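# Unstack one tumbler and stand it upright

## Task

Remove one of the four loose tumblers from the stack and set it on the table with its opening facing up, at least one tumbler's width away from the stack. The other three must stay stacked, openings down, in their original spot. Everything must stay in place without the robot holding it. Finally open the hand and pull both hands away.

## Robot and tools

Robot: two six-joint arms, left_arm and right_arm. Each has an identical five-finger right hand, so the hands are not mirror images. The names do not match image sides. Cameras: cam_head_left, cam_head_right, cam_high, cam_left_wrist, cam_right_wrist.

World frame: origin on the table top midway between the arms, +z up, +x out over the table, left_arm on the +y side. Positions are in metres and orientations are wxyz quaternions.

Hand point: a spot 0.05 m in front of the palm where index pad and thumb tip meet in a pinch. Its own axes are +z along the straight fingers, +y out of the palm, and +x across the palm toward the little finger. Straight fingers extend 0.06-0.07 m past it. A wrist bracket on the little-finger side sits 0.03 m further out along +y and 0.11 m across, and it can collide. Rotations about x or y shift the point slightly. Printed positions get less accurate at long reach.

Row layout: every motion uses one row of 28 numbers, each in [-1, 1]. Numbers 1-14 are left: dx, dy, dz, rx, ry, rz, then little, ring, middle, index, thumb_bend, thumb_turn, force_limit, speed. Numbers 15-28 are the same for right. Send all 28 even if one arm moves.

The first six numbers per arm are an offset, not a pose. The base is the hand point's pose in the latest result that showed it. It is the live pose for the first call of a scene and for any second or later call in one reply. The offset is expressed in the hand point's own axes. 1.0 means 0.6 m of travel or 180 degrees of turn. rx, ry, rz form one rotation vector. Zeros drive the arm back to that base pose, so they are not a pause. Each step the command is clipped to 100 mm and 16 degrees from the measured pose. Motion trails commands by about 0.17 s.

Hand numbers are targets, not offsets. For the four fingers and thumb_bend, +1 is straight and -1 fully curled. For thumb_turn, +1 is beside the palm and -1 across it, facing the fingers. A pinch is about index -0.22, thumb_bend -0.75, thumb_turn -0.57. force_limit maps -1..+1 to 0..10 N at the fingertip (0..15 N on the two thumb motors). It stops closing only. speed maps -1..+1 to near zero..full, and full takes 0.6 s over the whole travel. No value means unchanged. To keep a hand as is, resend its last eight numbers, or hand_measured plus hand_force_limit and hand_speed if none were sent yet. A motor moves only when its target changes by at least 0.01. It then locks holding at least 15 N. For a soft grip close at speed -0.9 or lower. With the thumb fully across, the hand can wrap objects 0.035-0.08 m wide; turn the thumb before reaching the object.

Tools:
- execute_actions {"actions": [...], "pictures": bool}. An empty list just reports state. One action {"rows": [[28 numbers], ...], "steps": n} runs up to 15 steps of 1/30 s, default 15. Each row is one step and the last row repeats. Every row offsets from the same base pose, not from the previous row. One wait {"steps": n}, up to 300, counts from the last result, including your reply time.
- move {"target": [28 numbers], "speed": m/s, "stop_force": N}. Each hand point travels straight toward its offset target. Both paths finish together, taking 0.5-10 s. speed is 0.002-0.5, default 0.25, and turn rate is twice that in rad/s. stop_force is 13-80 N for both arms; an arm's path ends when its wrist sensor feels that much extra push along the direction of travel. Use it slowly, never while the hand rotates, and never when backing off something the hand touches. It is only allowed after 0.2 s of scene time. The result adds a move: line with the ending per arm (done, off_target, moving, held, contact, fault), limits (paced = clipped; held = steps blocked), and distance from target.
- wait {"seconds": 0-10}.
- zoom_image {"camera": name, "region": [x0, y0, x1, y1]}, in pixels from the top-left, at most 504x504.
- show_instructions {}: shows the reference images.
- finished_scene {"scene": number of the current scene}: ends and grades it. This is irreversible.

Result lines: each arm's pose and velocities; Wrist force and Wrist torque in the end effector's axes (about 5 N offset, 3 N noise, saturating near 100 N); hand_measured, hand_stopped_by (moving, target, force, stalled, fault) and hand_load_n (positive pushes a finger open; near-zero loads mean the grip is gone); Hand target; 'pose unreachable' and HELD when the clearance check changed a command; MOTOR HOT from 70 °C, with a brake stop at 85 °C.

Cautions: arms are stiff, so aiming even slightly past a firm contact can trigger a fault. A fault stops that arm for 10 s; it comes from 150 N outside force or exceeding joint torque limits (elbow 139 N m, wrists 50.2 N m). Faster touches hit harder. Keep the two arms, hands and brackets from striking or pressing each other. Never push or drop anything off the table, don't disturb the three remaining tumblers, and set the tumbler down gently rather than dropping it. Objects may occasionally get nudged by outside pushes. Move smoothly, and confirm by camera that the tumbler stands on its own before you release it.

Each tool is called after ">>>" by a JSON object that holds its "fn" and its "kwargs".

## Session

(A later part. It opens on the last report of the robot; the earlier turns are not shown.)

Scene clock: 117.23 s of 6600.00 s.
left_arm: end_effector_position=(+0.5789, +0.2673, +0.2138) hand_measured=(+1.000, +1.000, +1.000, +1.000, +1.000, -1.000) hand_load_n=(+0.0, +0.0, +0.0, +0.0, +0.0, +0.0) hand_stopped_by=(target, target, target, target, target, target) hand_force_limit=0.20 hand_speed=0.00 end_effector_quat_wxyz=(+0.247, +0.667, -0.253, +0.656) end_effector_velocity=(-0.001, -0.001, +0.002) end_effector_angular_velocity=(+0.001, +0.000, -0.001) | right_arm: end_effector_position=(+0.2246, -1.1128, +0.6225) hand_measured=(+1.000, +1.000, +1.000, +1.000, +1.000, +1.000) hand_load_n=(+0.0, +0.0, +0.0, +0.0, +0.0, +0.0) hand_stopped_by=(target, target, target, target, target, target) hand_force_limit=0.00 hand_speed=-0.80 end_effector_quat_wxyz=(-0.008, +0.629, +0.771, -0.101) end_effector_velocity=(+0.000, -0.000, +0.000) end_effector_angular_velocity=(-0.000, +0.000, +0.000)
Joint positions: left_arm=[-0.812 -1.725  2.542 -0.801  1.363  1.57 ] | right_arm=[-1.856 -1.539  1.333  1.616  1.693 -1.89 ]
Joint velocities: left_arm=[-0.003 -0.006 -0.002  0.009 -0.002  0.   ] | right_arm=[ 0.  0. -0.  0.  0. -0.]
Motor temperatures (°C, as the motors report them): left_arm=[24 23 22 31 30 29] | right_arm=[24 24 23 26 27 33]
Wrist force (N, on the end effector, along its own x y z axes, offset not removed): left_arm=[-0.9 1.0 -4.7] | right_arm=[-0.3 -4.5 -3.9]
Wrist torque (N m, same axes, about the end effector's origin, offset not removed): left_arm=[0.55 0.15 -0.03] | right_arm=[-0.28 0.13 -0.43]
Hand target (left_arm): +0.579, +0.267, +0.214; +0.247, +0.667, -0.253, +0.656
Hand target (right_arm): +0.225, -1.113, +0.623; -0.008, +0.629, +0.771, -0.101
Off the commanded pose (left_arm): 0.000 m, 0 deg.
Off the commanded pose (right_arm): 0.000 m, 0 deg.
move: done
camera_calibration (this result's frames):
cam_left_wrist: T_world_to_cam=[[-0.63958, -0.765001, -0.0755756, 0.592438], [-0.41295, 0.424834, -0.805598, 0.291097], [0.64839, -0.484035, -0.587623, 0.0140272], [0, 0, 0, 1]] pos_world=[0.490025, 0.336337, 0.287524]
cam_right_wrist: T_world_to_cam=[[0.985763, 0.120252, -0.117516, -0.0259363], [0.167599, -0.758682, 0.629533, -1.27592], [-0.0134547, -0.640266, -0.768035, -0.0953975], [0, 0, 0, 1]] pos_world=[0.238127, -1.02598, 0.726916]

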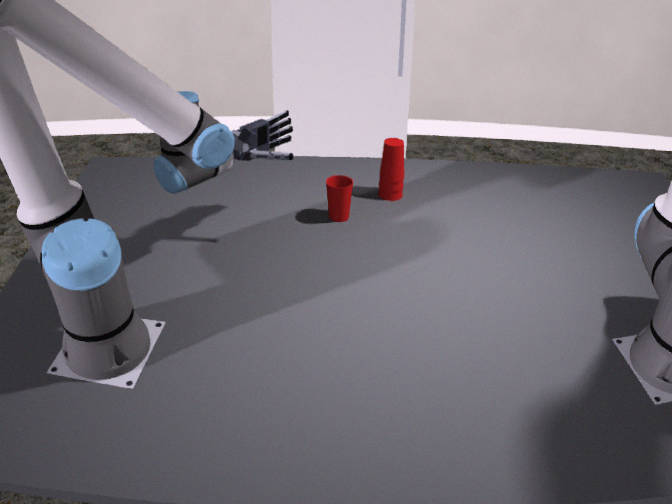

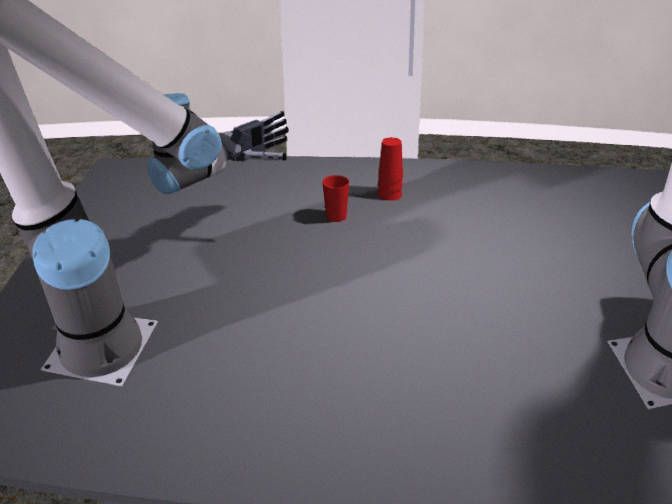

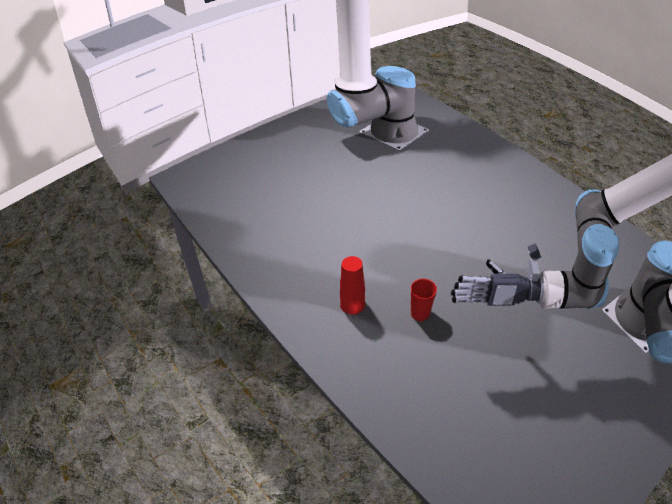

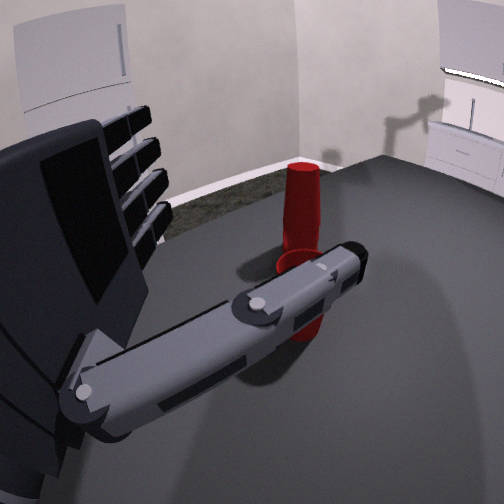

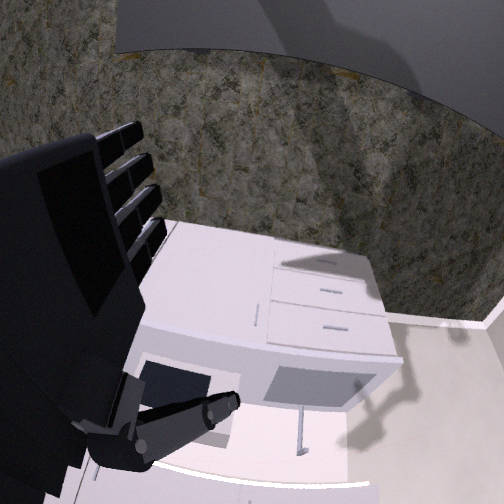

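>>> {"fn": "finished_scene", "kwargs": {"scene": 2}}

The scene is finished: the task was done.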